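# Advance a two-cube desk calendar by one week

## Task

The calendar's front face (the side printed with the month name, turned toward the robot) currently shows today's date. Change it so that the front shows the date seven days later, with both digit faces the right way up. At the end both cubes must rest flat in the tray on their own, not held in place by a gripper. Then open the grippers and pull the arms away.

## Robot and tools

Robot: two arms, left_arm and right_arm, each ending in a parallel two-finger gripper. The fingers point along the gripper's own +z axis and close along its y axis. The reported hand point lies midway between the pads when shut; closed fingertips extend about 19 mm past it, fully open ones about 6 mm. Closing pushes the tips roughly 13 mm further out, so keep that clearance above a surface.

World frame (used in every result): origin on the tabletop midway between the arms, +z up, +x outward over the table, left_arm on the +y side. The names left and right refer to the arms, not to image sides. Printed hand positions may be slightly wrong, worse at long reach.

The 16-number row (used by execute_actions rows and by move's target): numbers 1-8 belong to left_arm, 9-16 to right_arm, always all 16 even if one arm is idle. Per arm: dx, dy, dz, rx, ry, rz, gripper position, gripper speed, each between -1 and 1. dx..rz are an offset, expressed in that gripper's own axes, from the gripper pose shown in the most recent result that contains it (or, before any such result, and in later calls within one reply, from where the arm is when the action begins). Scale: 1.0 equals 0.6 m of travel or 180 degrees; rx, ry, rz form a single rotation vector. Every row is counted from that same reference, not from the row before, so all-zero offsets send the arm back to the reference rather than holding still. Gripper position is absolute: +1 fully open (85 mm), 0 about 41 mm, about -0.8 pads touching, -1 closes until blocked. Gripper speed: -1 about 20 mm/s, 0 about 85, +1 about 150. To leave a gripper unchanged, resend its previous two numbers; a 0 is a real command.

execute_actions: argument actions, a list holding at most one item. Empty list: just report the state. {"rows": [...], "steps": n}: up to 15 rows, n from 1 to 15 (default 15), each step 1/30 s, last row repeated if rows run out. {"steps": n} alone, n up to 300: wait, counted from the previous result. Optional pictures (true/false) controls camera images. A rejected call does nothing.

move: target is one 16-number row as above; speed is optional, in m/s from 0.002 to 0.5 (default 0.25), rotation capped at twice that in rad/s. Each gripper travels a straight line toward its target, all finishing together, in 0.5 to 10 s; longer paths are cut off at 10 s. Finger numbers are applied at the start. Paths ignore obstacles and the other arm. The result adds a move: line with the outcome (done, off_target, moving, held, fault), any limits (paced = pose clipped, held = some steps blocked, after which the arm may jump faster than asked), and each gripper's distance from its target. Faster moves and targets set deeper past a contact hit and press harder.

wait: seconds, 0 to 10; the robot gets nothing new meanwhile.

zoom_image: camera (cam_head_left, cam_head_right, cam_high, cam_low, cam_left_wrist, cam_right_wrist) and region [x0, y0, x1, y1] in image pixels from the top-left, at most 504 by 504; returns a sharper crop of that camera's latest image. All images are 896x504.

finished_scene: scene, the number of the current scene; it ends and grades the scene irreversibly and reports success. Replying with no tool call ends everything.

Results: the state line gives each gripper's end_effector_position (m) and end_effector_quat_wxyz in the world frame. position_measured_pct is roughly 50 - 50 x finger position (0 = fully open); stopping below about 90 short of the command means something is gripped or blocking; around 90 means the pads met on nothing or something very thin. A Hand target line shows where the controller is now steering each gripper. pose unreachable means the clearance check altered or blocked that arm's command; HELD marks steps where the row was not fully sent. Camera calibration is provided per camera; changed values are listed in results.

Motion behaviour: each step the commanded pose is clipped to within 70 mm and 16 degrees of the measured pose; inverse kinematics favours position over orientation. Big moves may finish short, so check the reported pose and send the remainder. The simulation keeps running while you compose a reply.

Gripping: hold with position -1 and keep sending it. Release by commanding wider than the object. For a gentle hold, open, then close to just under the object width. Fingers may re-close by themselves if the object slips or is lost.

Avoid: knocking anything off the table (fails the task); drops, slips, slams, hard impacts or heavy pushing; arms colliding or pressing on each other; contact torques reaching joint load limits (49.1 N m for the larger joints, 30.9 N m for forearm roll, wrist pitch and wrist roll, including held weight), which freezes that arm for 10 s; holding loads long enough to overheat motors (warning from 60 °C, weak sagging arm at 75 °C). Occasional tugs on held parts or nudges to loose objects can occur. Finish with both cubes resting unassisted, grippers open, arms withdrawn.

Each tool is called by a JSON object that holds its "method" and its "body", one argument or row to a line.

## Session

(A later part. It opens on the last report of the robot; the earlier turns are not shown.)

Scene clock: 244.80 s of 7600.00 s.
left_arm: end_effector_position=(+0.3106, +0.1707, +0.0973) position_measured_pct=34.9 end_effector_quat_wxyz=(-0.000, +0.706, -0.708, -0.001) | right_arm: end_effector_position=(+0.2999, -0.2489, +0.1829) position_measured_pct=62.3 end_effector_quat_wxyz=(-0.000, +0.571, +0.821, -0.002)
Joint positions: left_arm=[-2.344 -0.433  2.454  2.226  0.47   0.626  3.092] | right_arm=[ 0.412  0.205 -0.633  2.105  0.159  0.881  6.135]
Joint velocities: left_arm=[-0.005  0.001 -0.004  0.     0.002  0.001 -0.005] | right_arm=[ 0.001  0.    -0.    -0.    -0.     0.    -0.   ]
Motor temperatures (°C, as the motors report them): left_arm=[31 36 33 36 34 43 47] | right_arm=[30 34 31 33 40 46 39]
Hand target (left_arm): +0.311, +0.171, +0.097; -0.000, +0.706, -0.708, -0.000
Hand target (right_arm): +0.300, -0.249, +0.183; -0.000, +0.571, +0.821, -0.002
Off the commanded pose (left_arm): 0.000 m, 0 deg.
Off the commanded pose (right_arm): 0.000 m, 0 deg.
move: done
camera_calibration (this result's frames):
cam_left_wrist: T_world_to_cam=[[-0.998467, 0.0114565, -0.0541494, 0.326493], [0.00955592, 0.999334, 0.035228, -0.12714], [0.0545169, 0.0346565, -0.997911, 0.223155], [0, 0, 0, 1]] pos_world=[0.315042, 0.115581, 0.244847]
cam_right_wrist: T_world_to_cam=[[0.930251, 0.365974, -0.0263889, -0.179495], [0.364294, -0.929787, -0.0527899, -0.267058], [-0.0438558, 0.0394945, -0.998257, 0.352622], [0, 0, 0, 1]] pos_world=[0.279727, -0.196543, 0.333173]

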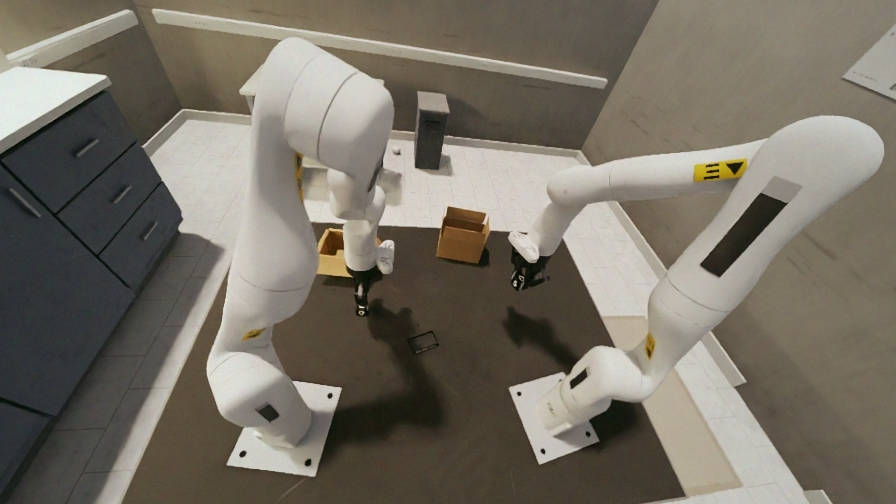

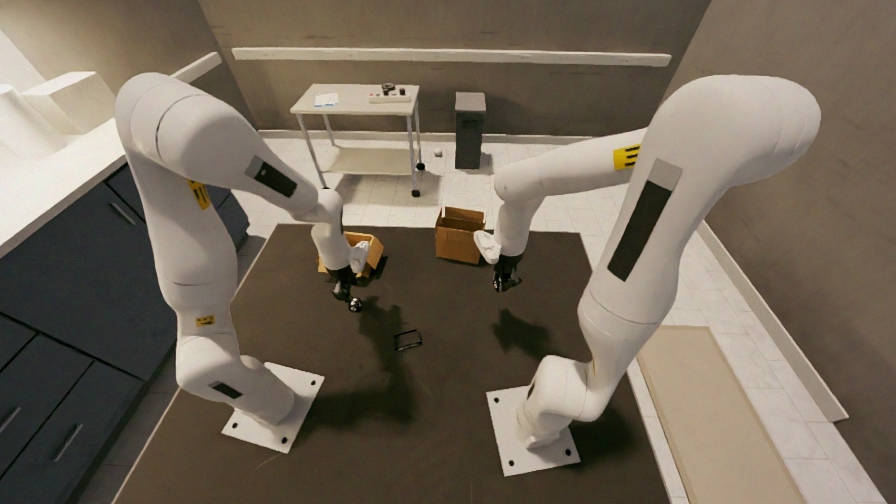

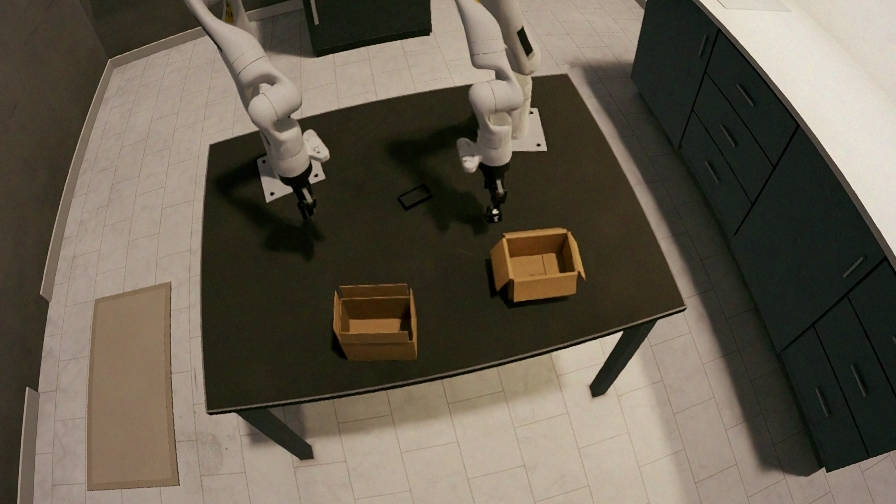

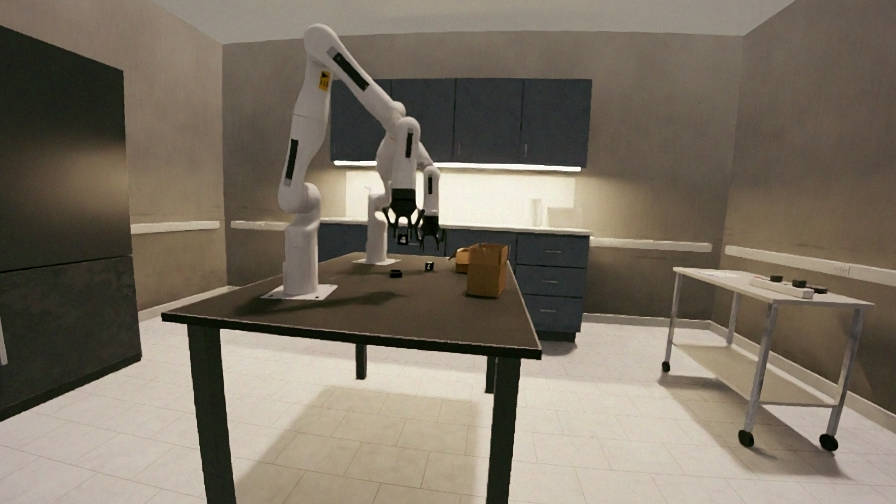

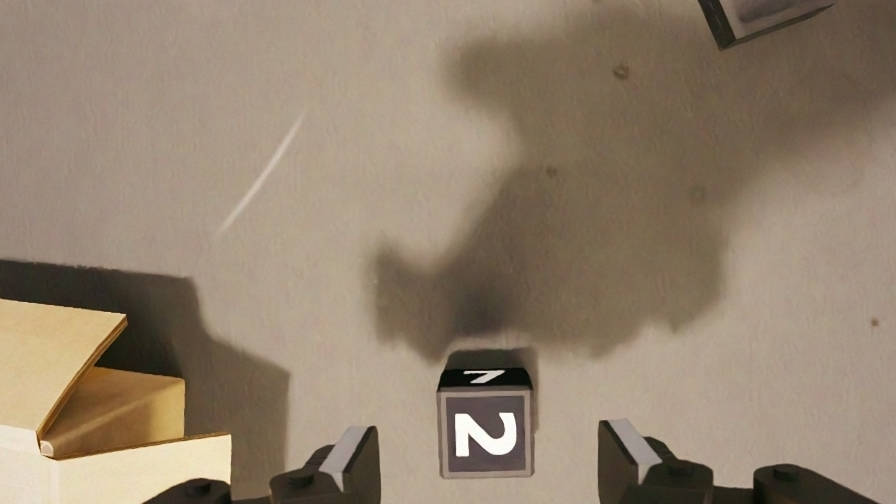

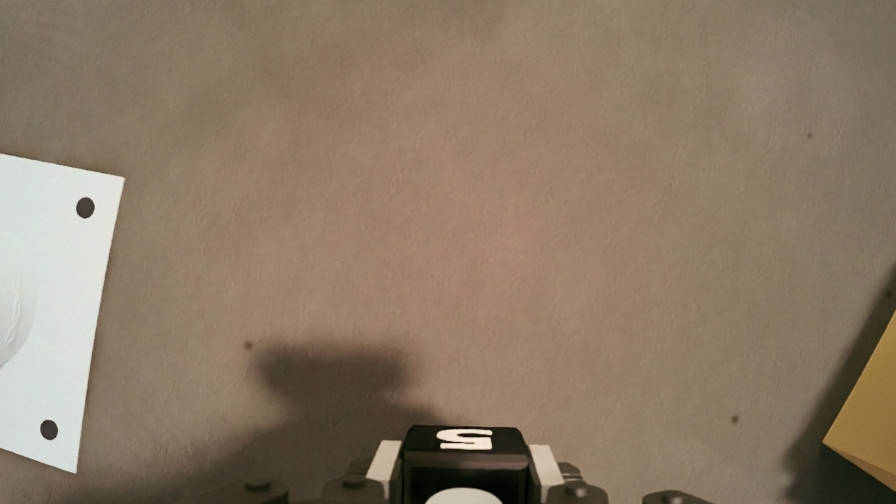

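{"method": "move", "body": {
  "target": [-0.012,0,0.11,0,0,0,0.3,0,0,0,0,0,0,0,-1,0],
  "speed": 0.12
}}

{"method": "execute_actions", "body": {
  "actions": [
    {"rows":[[0,0,0,0,0,0,-1,0,0,0,0,0,0,0,-1,0]],"steps":15}
  ]
}}

Scene clock: 248.20 s of 7600.00 s.
left_arm: end_effector_position=(+0.3108, +0.1774, +0.0315) position_measured_pct=34.9 end_effector_quat_wxyz=(-0.000, +0.706, -0.709, -0.000) | right_arm: end_effector_position=(+0.2999, -0.2489, +0.1829) position_measured_pct=62.3 end_effector_quat_wxyz=(-0.000, +0.571, +0.821, -0.002)
Joint positions: left_arm=[-2.531 -0.589  2.66   2.289  0.704  0.408  2.862] | right_arm=[ 0.412  0.205 -0.633  2.105  0.159  0.881  6.135]
Joint velocities: left_arm=[-0.01  -0.007 -0.003  0.001  0.004 -0.    -0.005] | right_arm=[ 0.001  0.    -0.    -0.     0.     0.     0.   ]
Motor temperatures (°C, as the motors report them): left_arm=[31 36 33 36 34 43 47] | right_arm=[30 34 31 33 40 46 39]
Hand target (left_arm): +0.311, +0.178, +0.031; -0.000, +0.706, -0.708, -0.000
Hand target (right_arm): +0.300, -0.249, +0.183; -0.000, +0.571, +0.821, -0.002
Off the commanded pose (left_arm): 0.001 m, 0 deg.
Off the commanded pose (right_arm): 0.000 m, 0 deg.
move: done
camera_calibration (this result's frames):
cam_left_wrist: T_world_to_cam=[[-0.998412, 0.0128466, -0.0548573, 0.322774], [0.010959, 0.999342, 0.0345729, -0.131935], [0.0552654, 0.0339168, -0.997895, 0.157124], [0, 0, 0, 1]] pos_world=[0.315024, 0.122373, 0.179061]
cam_right_wrist: T_world_to_cam=[[0.930251, 0.365974, -0.0263872, -0.179496], [0.364294, -0.929787, -0.0527906, -0.267058], [-0.0438544, 0.0394958, -0.998257, 0.352622], [0, 0, 0, 1]] pos_world=[0.279728, -0.196543, 0.333173]

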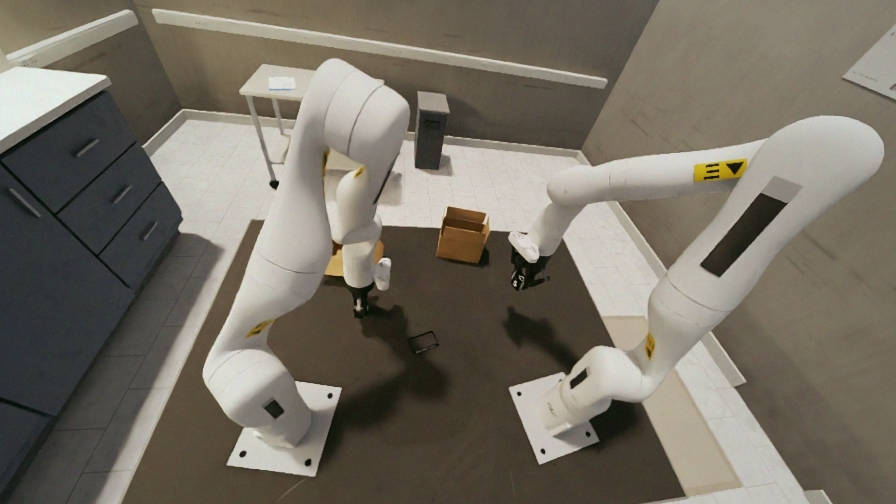

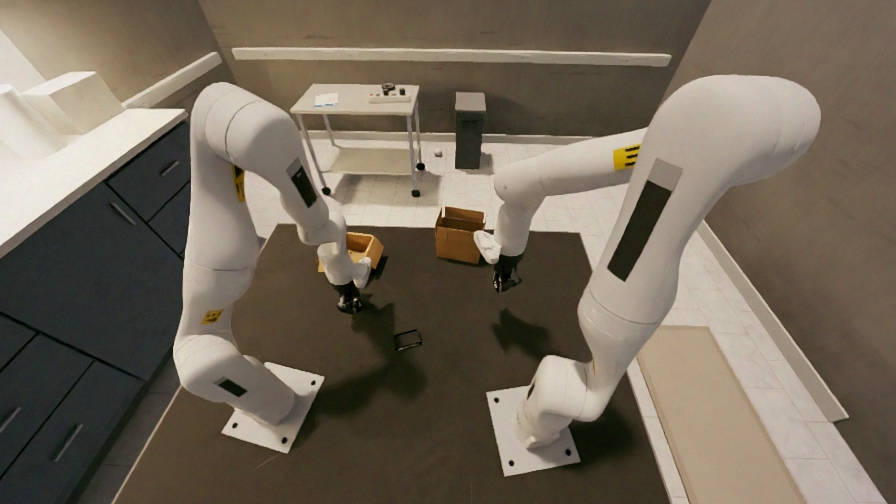

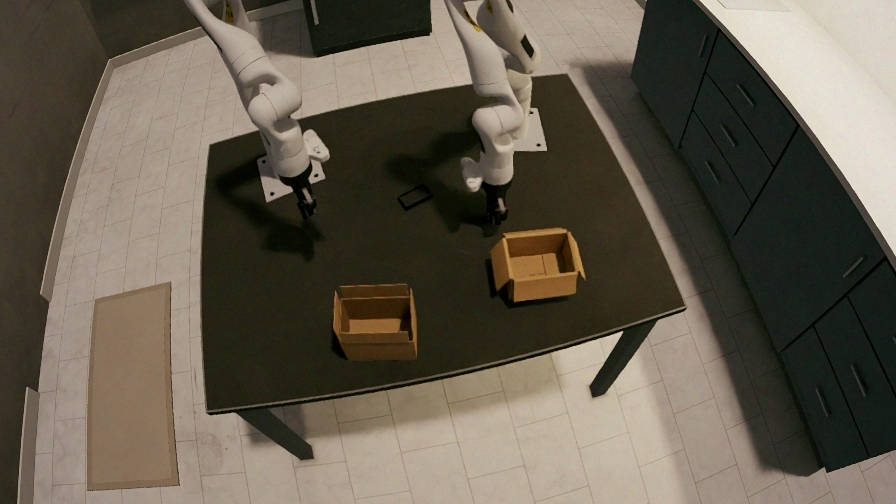

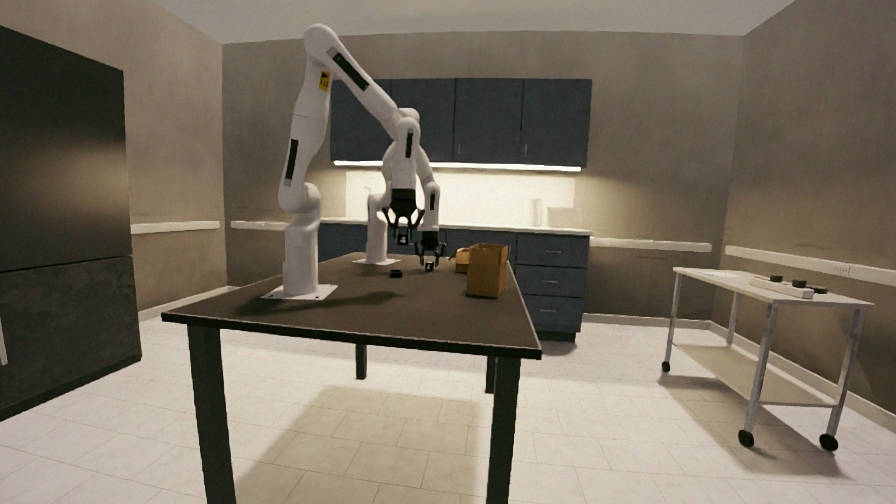

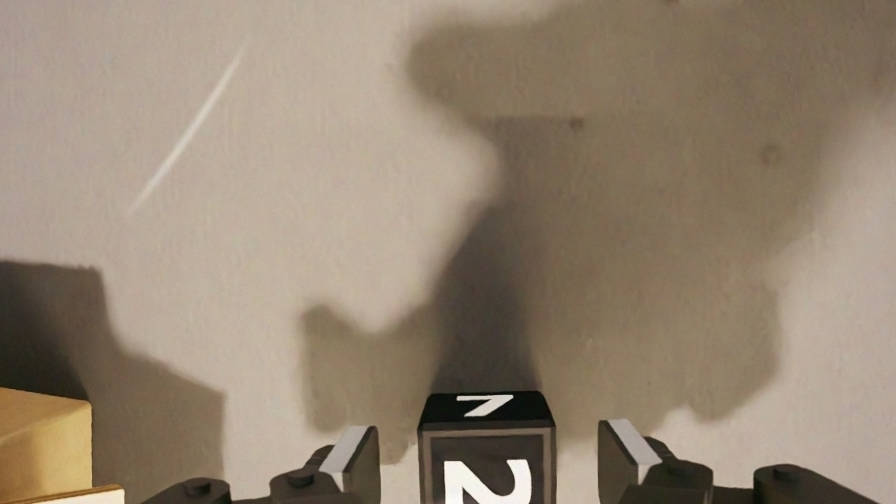

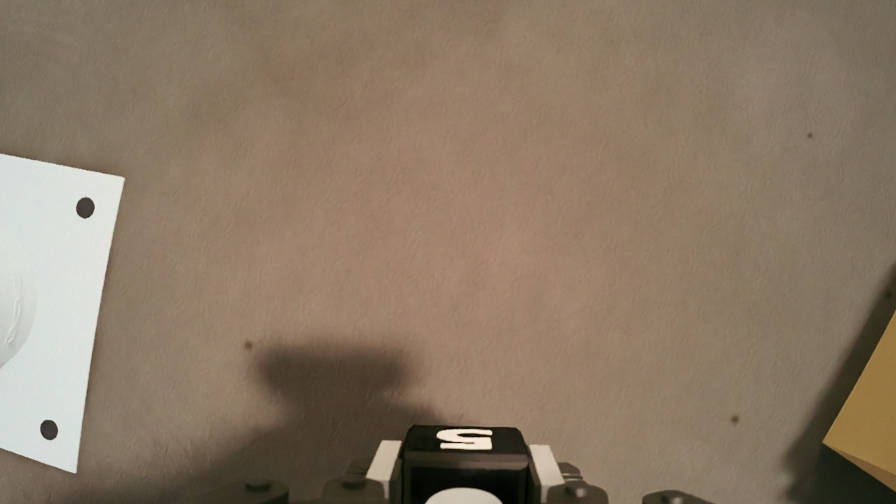

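Scene clock: 248.70 s of 7600.00 s.
left_arm: end_effector_position=(+0.3108, +0.1774, +0.0320) position_measured_pct=62.3 end_effector_quat_wxyz=(-0.000, +0.706, -0.709, +0.000) | right_arm: end_effector_position=(+0.2999, -0.2489, +0.1829) position_measured_pct=62.3 end_effector_quat_wxyz=(-0.000, +0.571, +0.821, -0.002)
Joint positions: left_arm=[-2.531 -0.588  2.659  2.289  0.704  0.408  2.862] | right_arm=[ 0.412  0.205 -0.633  2.105  0.159  0.881  6.135]
Joint velocities: left_arm=[ 0.001  0.001  0.001 -0.001  0.001 -0.001 -0.001] | right_arm=[-0.     0.     0.    -0.     0.    -0.001 -0.   ]
Motor temperatures (°C, as the motors report them): left_arm=[31 36 33 36 34 43 47] | right_arm=[30 34 31 33 40 46 39]
Hand target (left_arm): +0.311, +0.177, +0.031; -0.000, +0.706, -0.709, -0.000
Hand target (right_arm): +0.300, -0.249, +0.183; -0.000, +0.571, +0.821, -0.002
Off the commanded pose (left_arm): 0.001 m, 0 deg.
Off the commanded pose (right_arm): 0.000 m, 0 deg.
Steps of this call (steps 1 to 15: all 15 steps of this action). Readings (end_effector_position | what the end effector reports):
1: left_arm (+0.3108, +0.1774, +0.0315) | right_arm (+0.2999, -0.2489, +0.1829) | left_arm position_measured_pct=34.9 | right_arm position_measured_pct=62.3
2: left_arm (+0.3107, +0.1772, +0.0316) | right_arm (+0.2999, -0.2489, +0.1829) | left_arm position_measured_pct=35.7 | right_arm position_measured_pct=62.3
4: left_arm (+0.3107, +0.1773, +0.0315) | right_arm (+0.2999, -0.2489, +0.1829) | left_arm position_measured_pct=39.7 | right_arm position_measured_pct=62.3
8: left_arm (+0.3108, +0.1774, +0.0315) | right_arm (+0.2999, -0.2489, +0.1829) | left_arm position_measured_pct=51.2 | right_arm position_measured_pct=62.3
15: the state above
camera_calibration (this result's frames):
cam_left_wrist: T_world_to_cam=[[-0.99839, 0.0124632, -0.0553324, 0.322894], [0.0106143, 0.99938, 0.0335834, -0.131792], [0.0557166, 0.032942, -0.997903, 0.157694], [0, 0, 0, 1]] pos_world=[0.314987, 0.122491, 0.179656]
cam_right_wrist: T_world_to_cam=[[0.930251, 0.365974, -0.026385, -0.179498], [0.364294, -0.929786, -0.0527912, -0.267057], [-0.0438526, 0.0394971, -0.998257, 0.352622], [0, 0, 0, 1]] pos_world=[0.279729, -0.196542, 0.333173]

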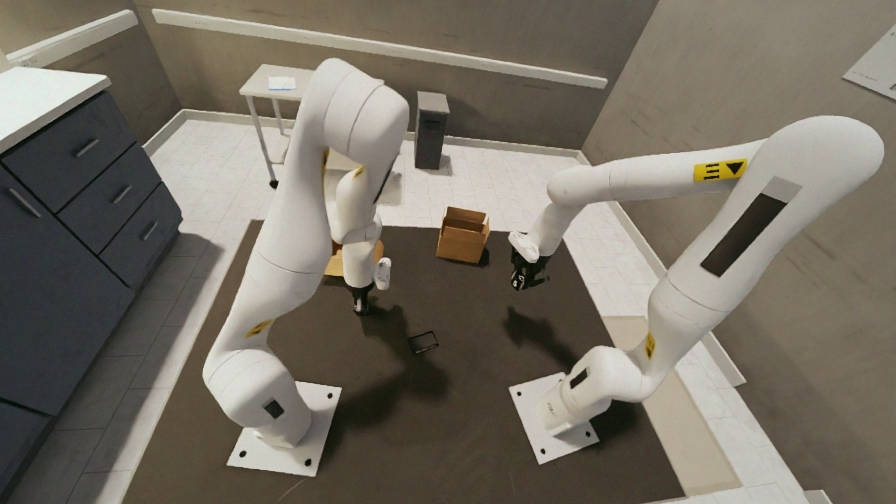

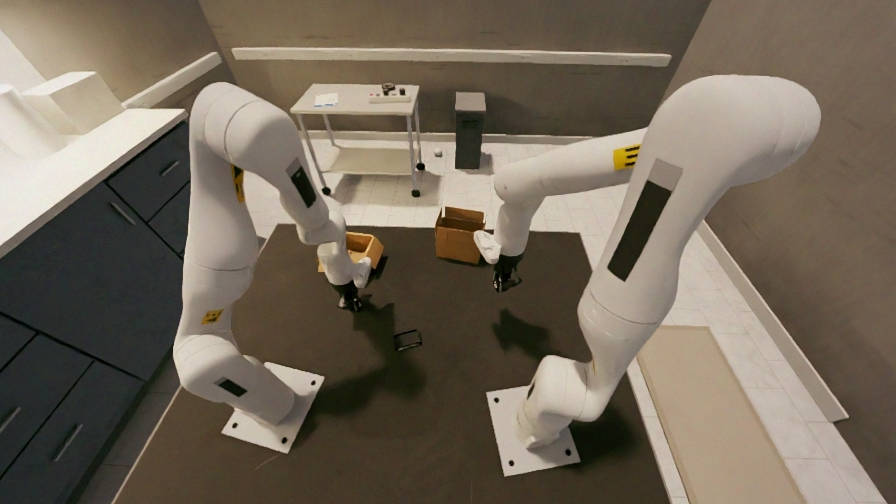

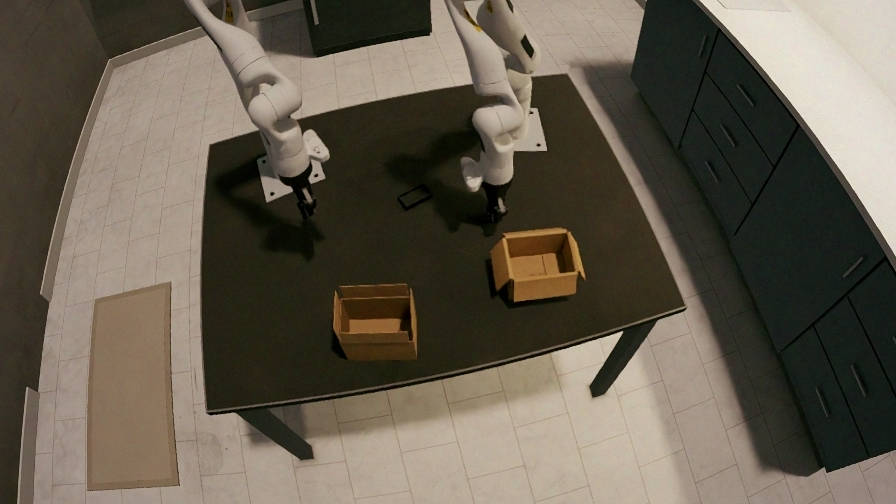

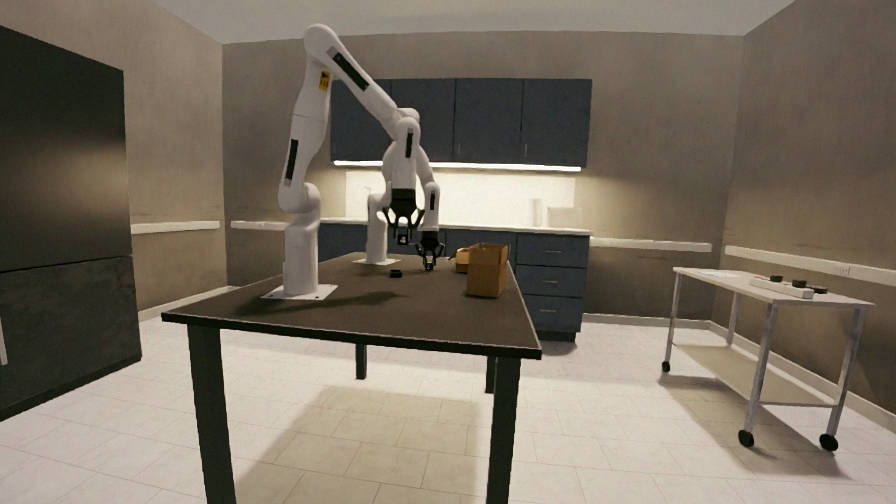

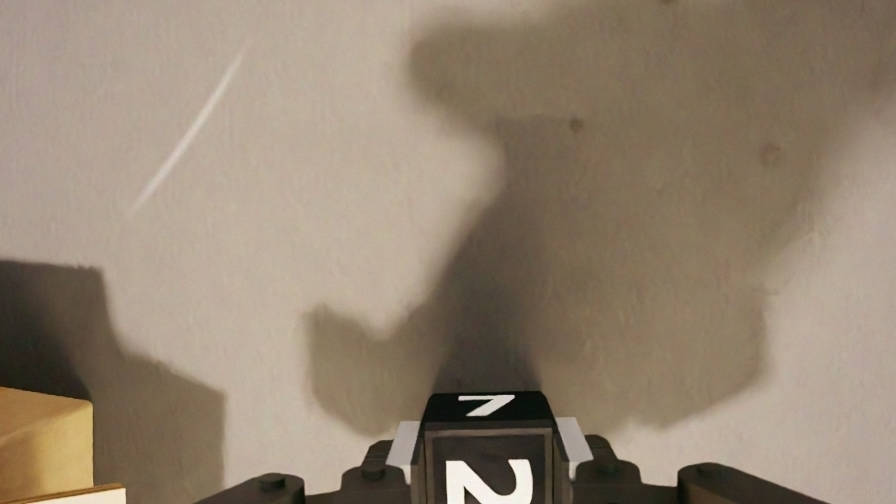

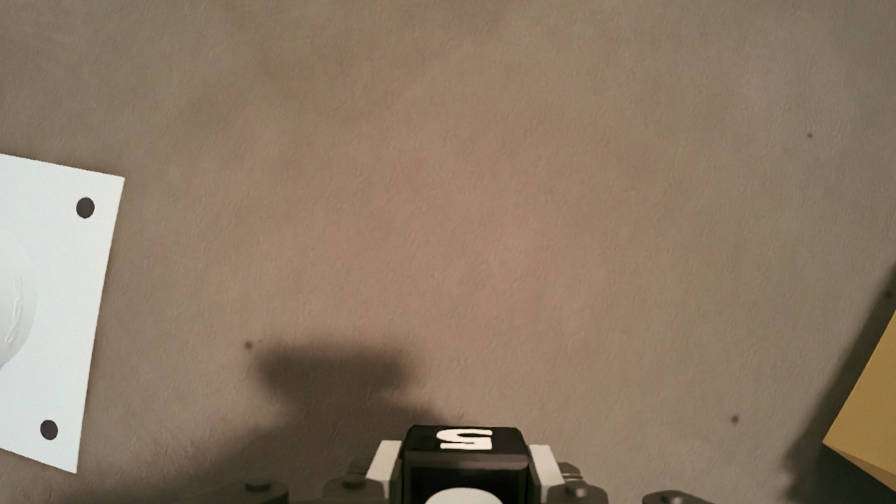

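{"method": "move", "body": {
  "target": [0,0,-0.12,0,0,0,-1,0,0,0,0,0,0,0,-1,0],
  "speed": 0.2
}}

{"method": "move", "body": {
  "target": [0.311,0.161,0.03,0,0,-0.133,-1,0,0,0,0,0,0,0,-1,0],
  "speed": 0.2
}}

Scene clock: 252.17 s of 7600.00 s.
left_arm: end_effector_position=(+0.3105, +0.1777, +0.1039) position_measured_pct=62.3 end_effector_quat_wxyz=(-0.000, +0.706, -0.708, +0.000) | right_arm: end_effector_position=(+0.2999, -0.2489, +0.1829) position_measured_pct=62.3 end_effector_quat_wxyz=(-0.000, +0.571, +0.821, -0.002)
Joint positions: left_arm=[-2.353 -0.41   2.445  2.229  0.442  0.639  3.097] | right_arm=[ 0.412  0.205 -0.633  2.105  0.159  0.881  6.135]
Joint velocities: left_arm=[ 0.004  0.003  0.002  0.001 -0.003 -0.001  0.002] | right_arm=[ 0.     0.    -0.001  0.    -0.    -0.    -0.   ]
Motor temperatures (°C, as the motors report them): left_arm=[31 36 33 36 34 43 47] | right_arm=[30 34 31 33 40 46 39]
Hand target (left_arm): +0.310, +0.177, +0.104; -0.000, +0.706, -0.709, +0.000
Hand target (right_arm): +0.300, -0.249, +0.183; -0.000, +0.571, +0.821, -0.002
Off the commanded pose (left_arm): 0.000 m, 0 deg.
Off the commanded pose (right_arm): 0.000 m, 0 deg.
move: done
camera_calibration (this result's frames):
cam_left_wrist: T_world_to_cam=[[-0.998425, 0.011866, -0.0548312, 0.326703], [0.0100029, 0.999367, 0.0341297, -0.134378], [0.0552015, 0.0335275, -0.997912, 0.229524], [0, 0, 0, 1]] pos_world=[0.314863, 0.122721, 0.251545]
cam_right_wrist: T_world_to_cam=[[0.930251, 0.365974, -0.0263831, -0.179499], [0.364294, -0.929786, -0.0527917, -0.267057], [-0.0438511, 0.0394983, -0.998257, 0.352622], [0, 0, 0, 1]] pos_world=[0.27973, -0.196542, 0.333174]

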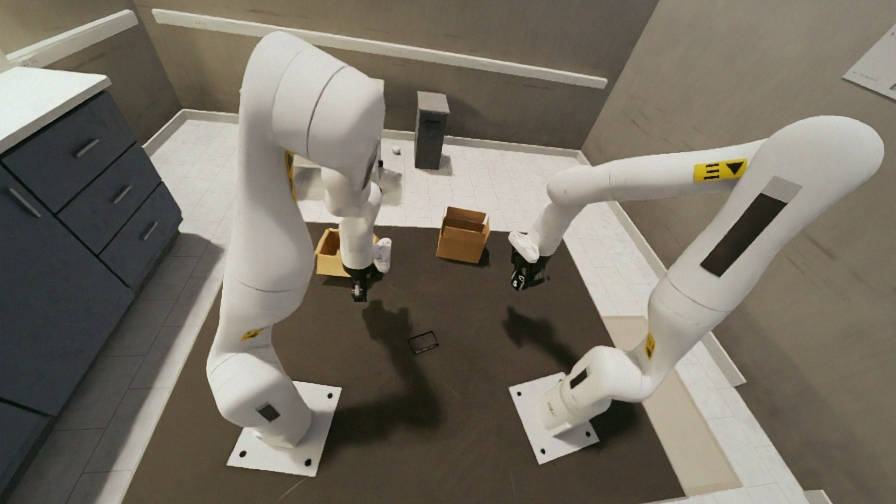

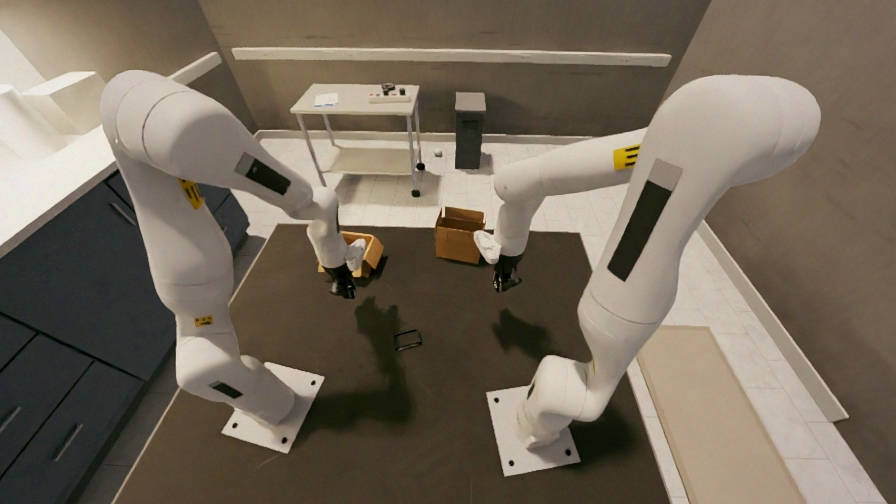

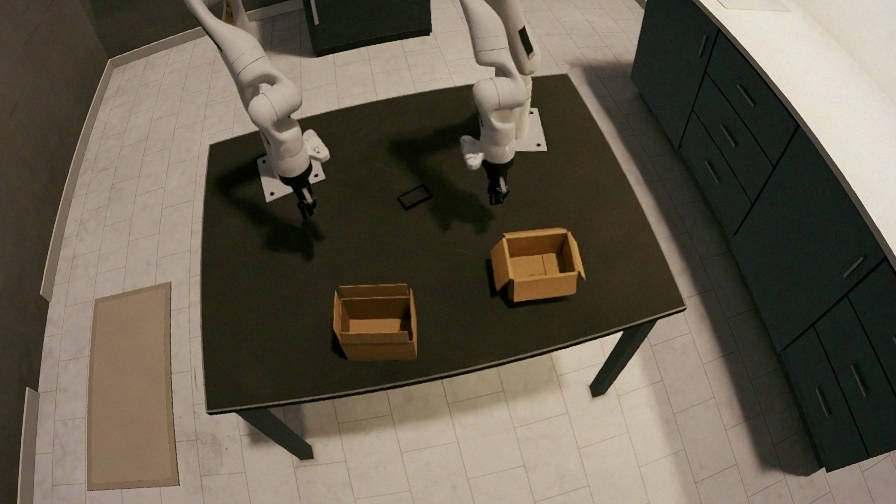

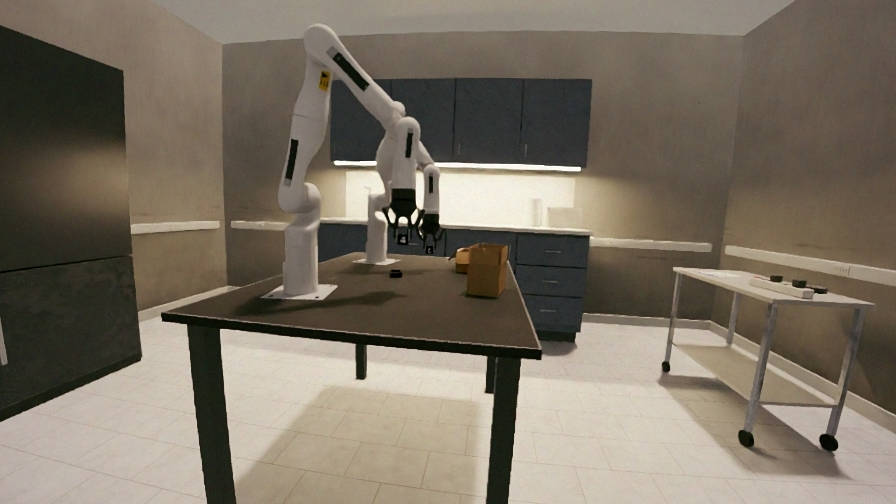

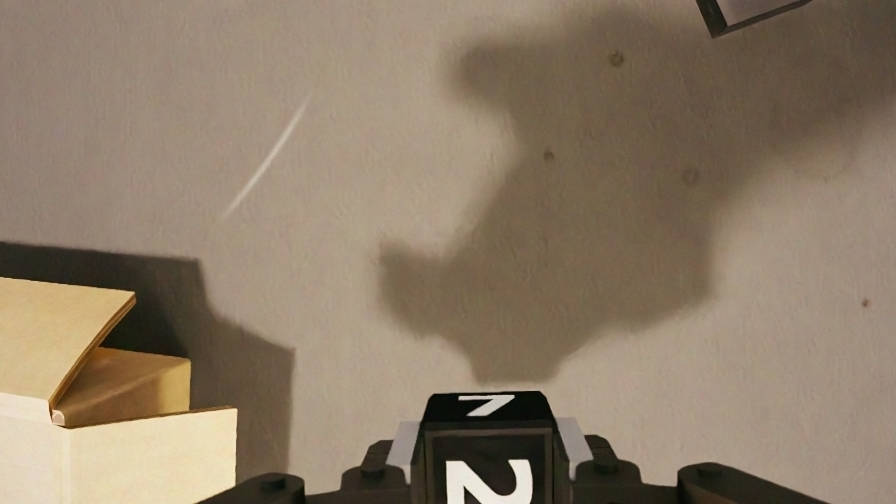

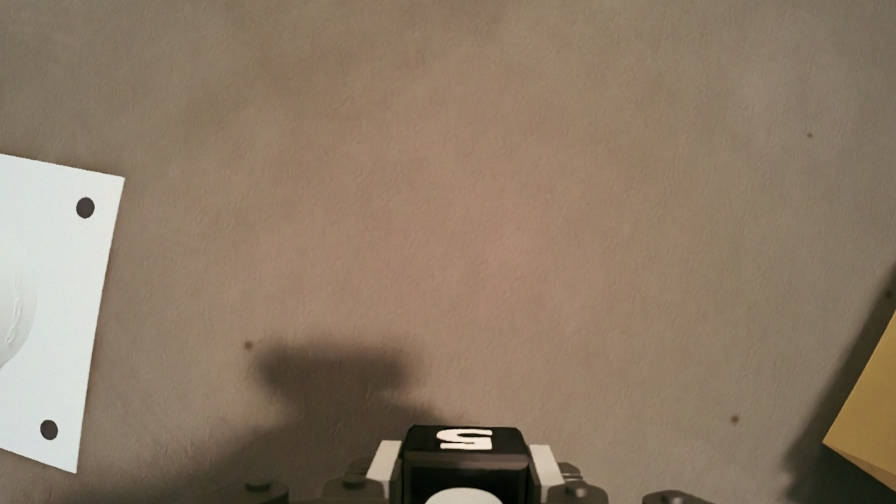

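Scene clock: 253.60 s of 7600.00 s.
left_arm: end_effector_position=(+0.2132, -0.0079, +0.0860) position_measured_pct=62.3 end_effector_quat_wxyz=(-0.000, +0.838, -0.546, +0.000) | right_arm: end_effector_position=(+0.2999, -0.2489, +0.1829) position_measured_pct=62.3 end_effector_quat_wxyz=(-0.000, +0.571, +0.821, -0.002)
Joint positions: left_arm=[-1.765 -0.568  2.402  2.076  0.587  0.714  4.   ] | right_arm=[ 0.412  0.205 -0.633  2.105  0.159  0.881  6.135]
Joint velocities: left_arm=[ 0.011 -0.008  0.01   0.001 -0.008 -0.003  0.008] | right_arm=[-0.001  0.    -0.001 -0.     0.    -0.001 -0.   ]
Motor temperatures (°C, as the motors report them): left_arm=[31 36 33 36 34 43 47] | right_arm=[30 34 31 33 40 46 39]
Hand target (left_arm): +0.213, -0.008, +0.086; -0.000, +0.837, -0.547, -0.000
Hand target (right_arm): +0.300, -0.249, +0.183; -0.000, +0.571, +0.821, -0.002
Off the commanded pose (left_arm): 0.001 m, 0 deg.
Off the commanded pose (right_arm): 0.000 m, 0 deg.
move: done
camera_calibration (this result's frames):
cam_left_wrist: T_world_to_cam=[[-0.916735, -0.395733, -0.0547059, 0.210056], [-0.397795, 0.916856, 0.0336809, 0.13904], [0.0368288, 0.0526382, -0.997934, 0.227263], [0, 0, 0, 1]] pos_world=[0.239505, -0.0563165, 0.233602]
cam_right_wrist: T_world_to_cam=[[0.930251, 0.365974, -0.026381, -0.179501], [0.364294, -0.929786, -0.0527924, -0.267057], [-0.0438493, 0.0394997, -0.998257, 0.352622], [0, 0, 0, 1]] pos_world=[0.27973, -0.196542, 0.333174]

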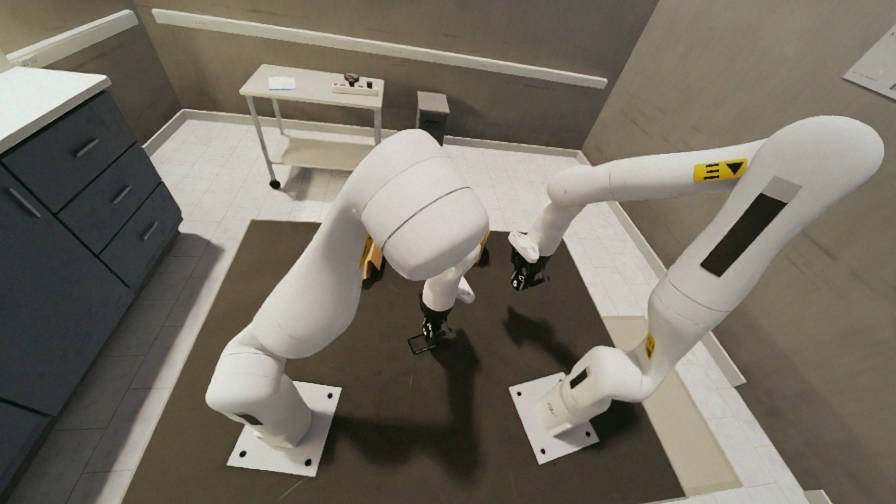

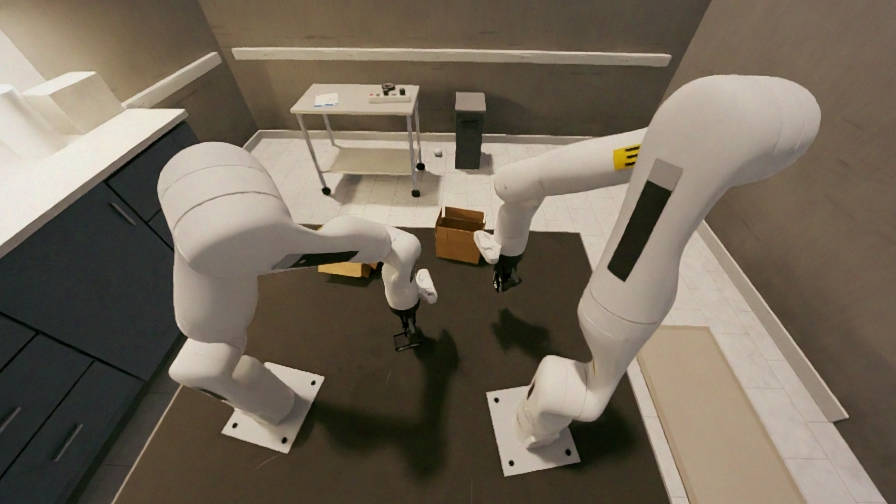

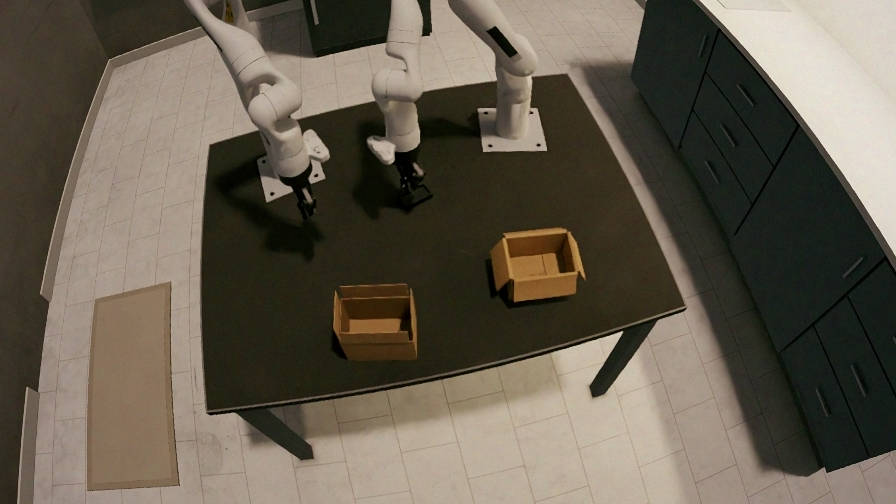

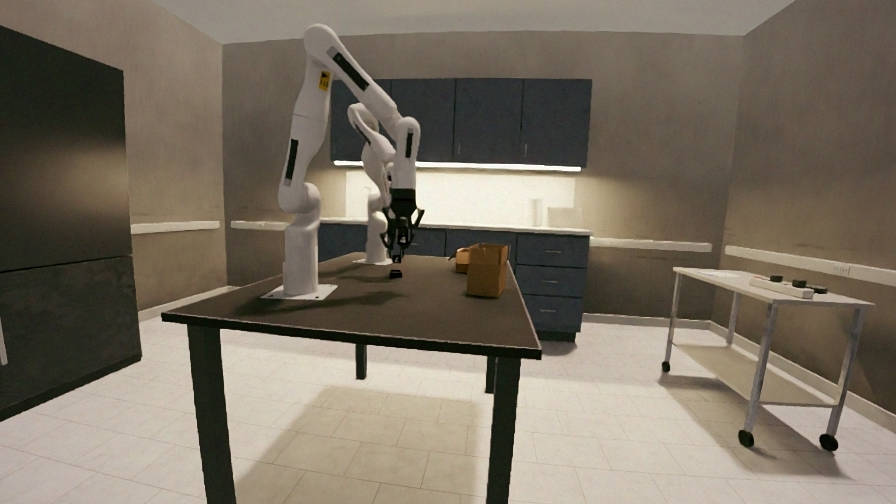

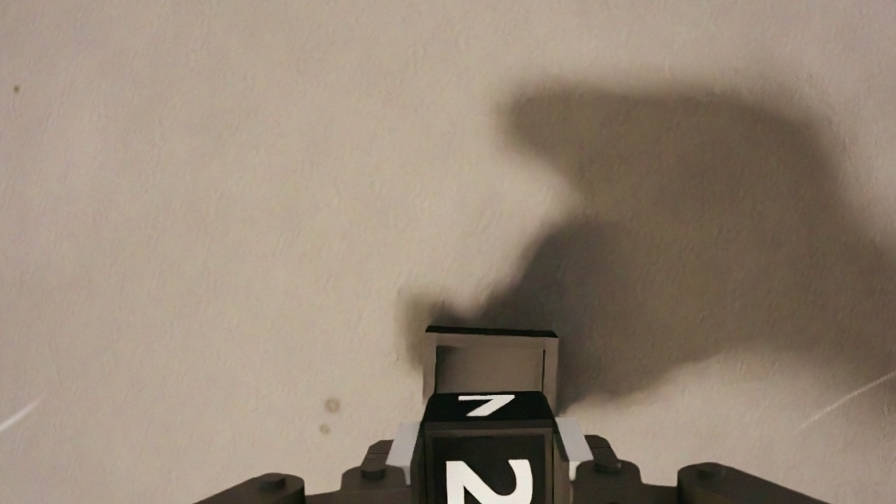

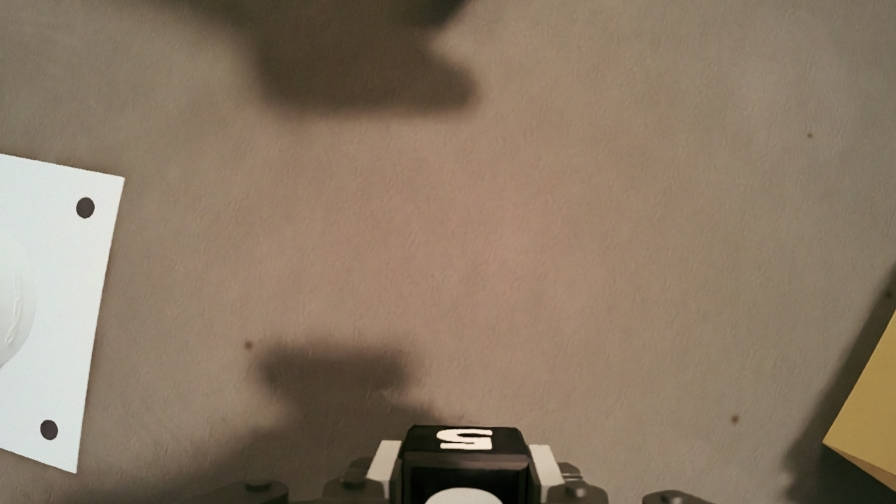

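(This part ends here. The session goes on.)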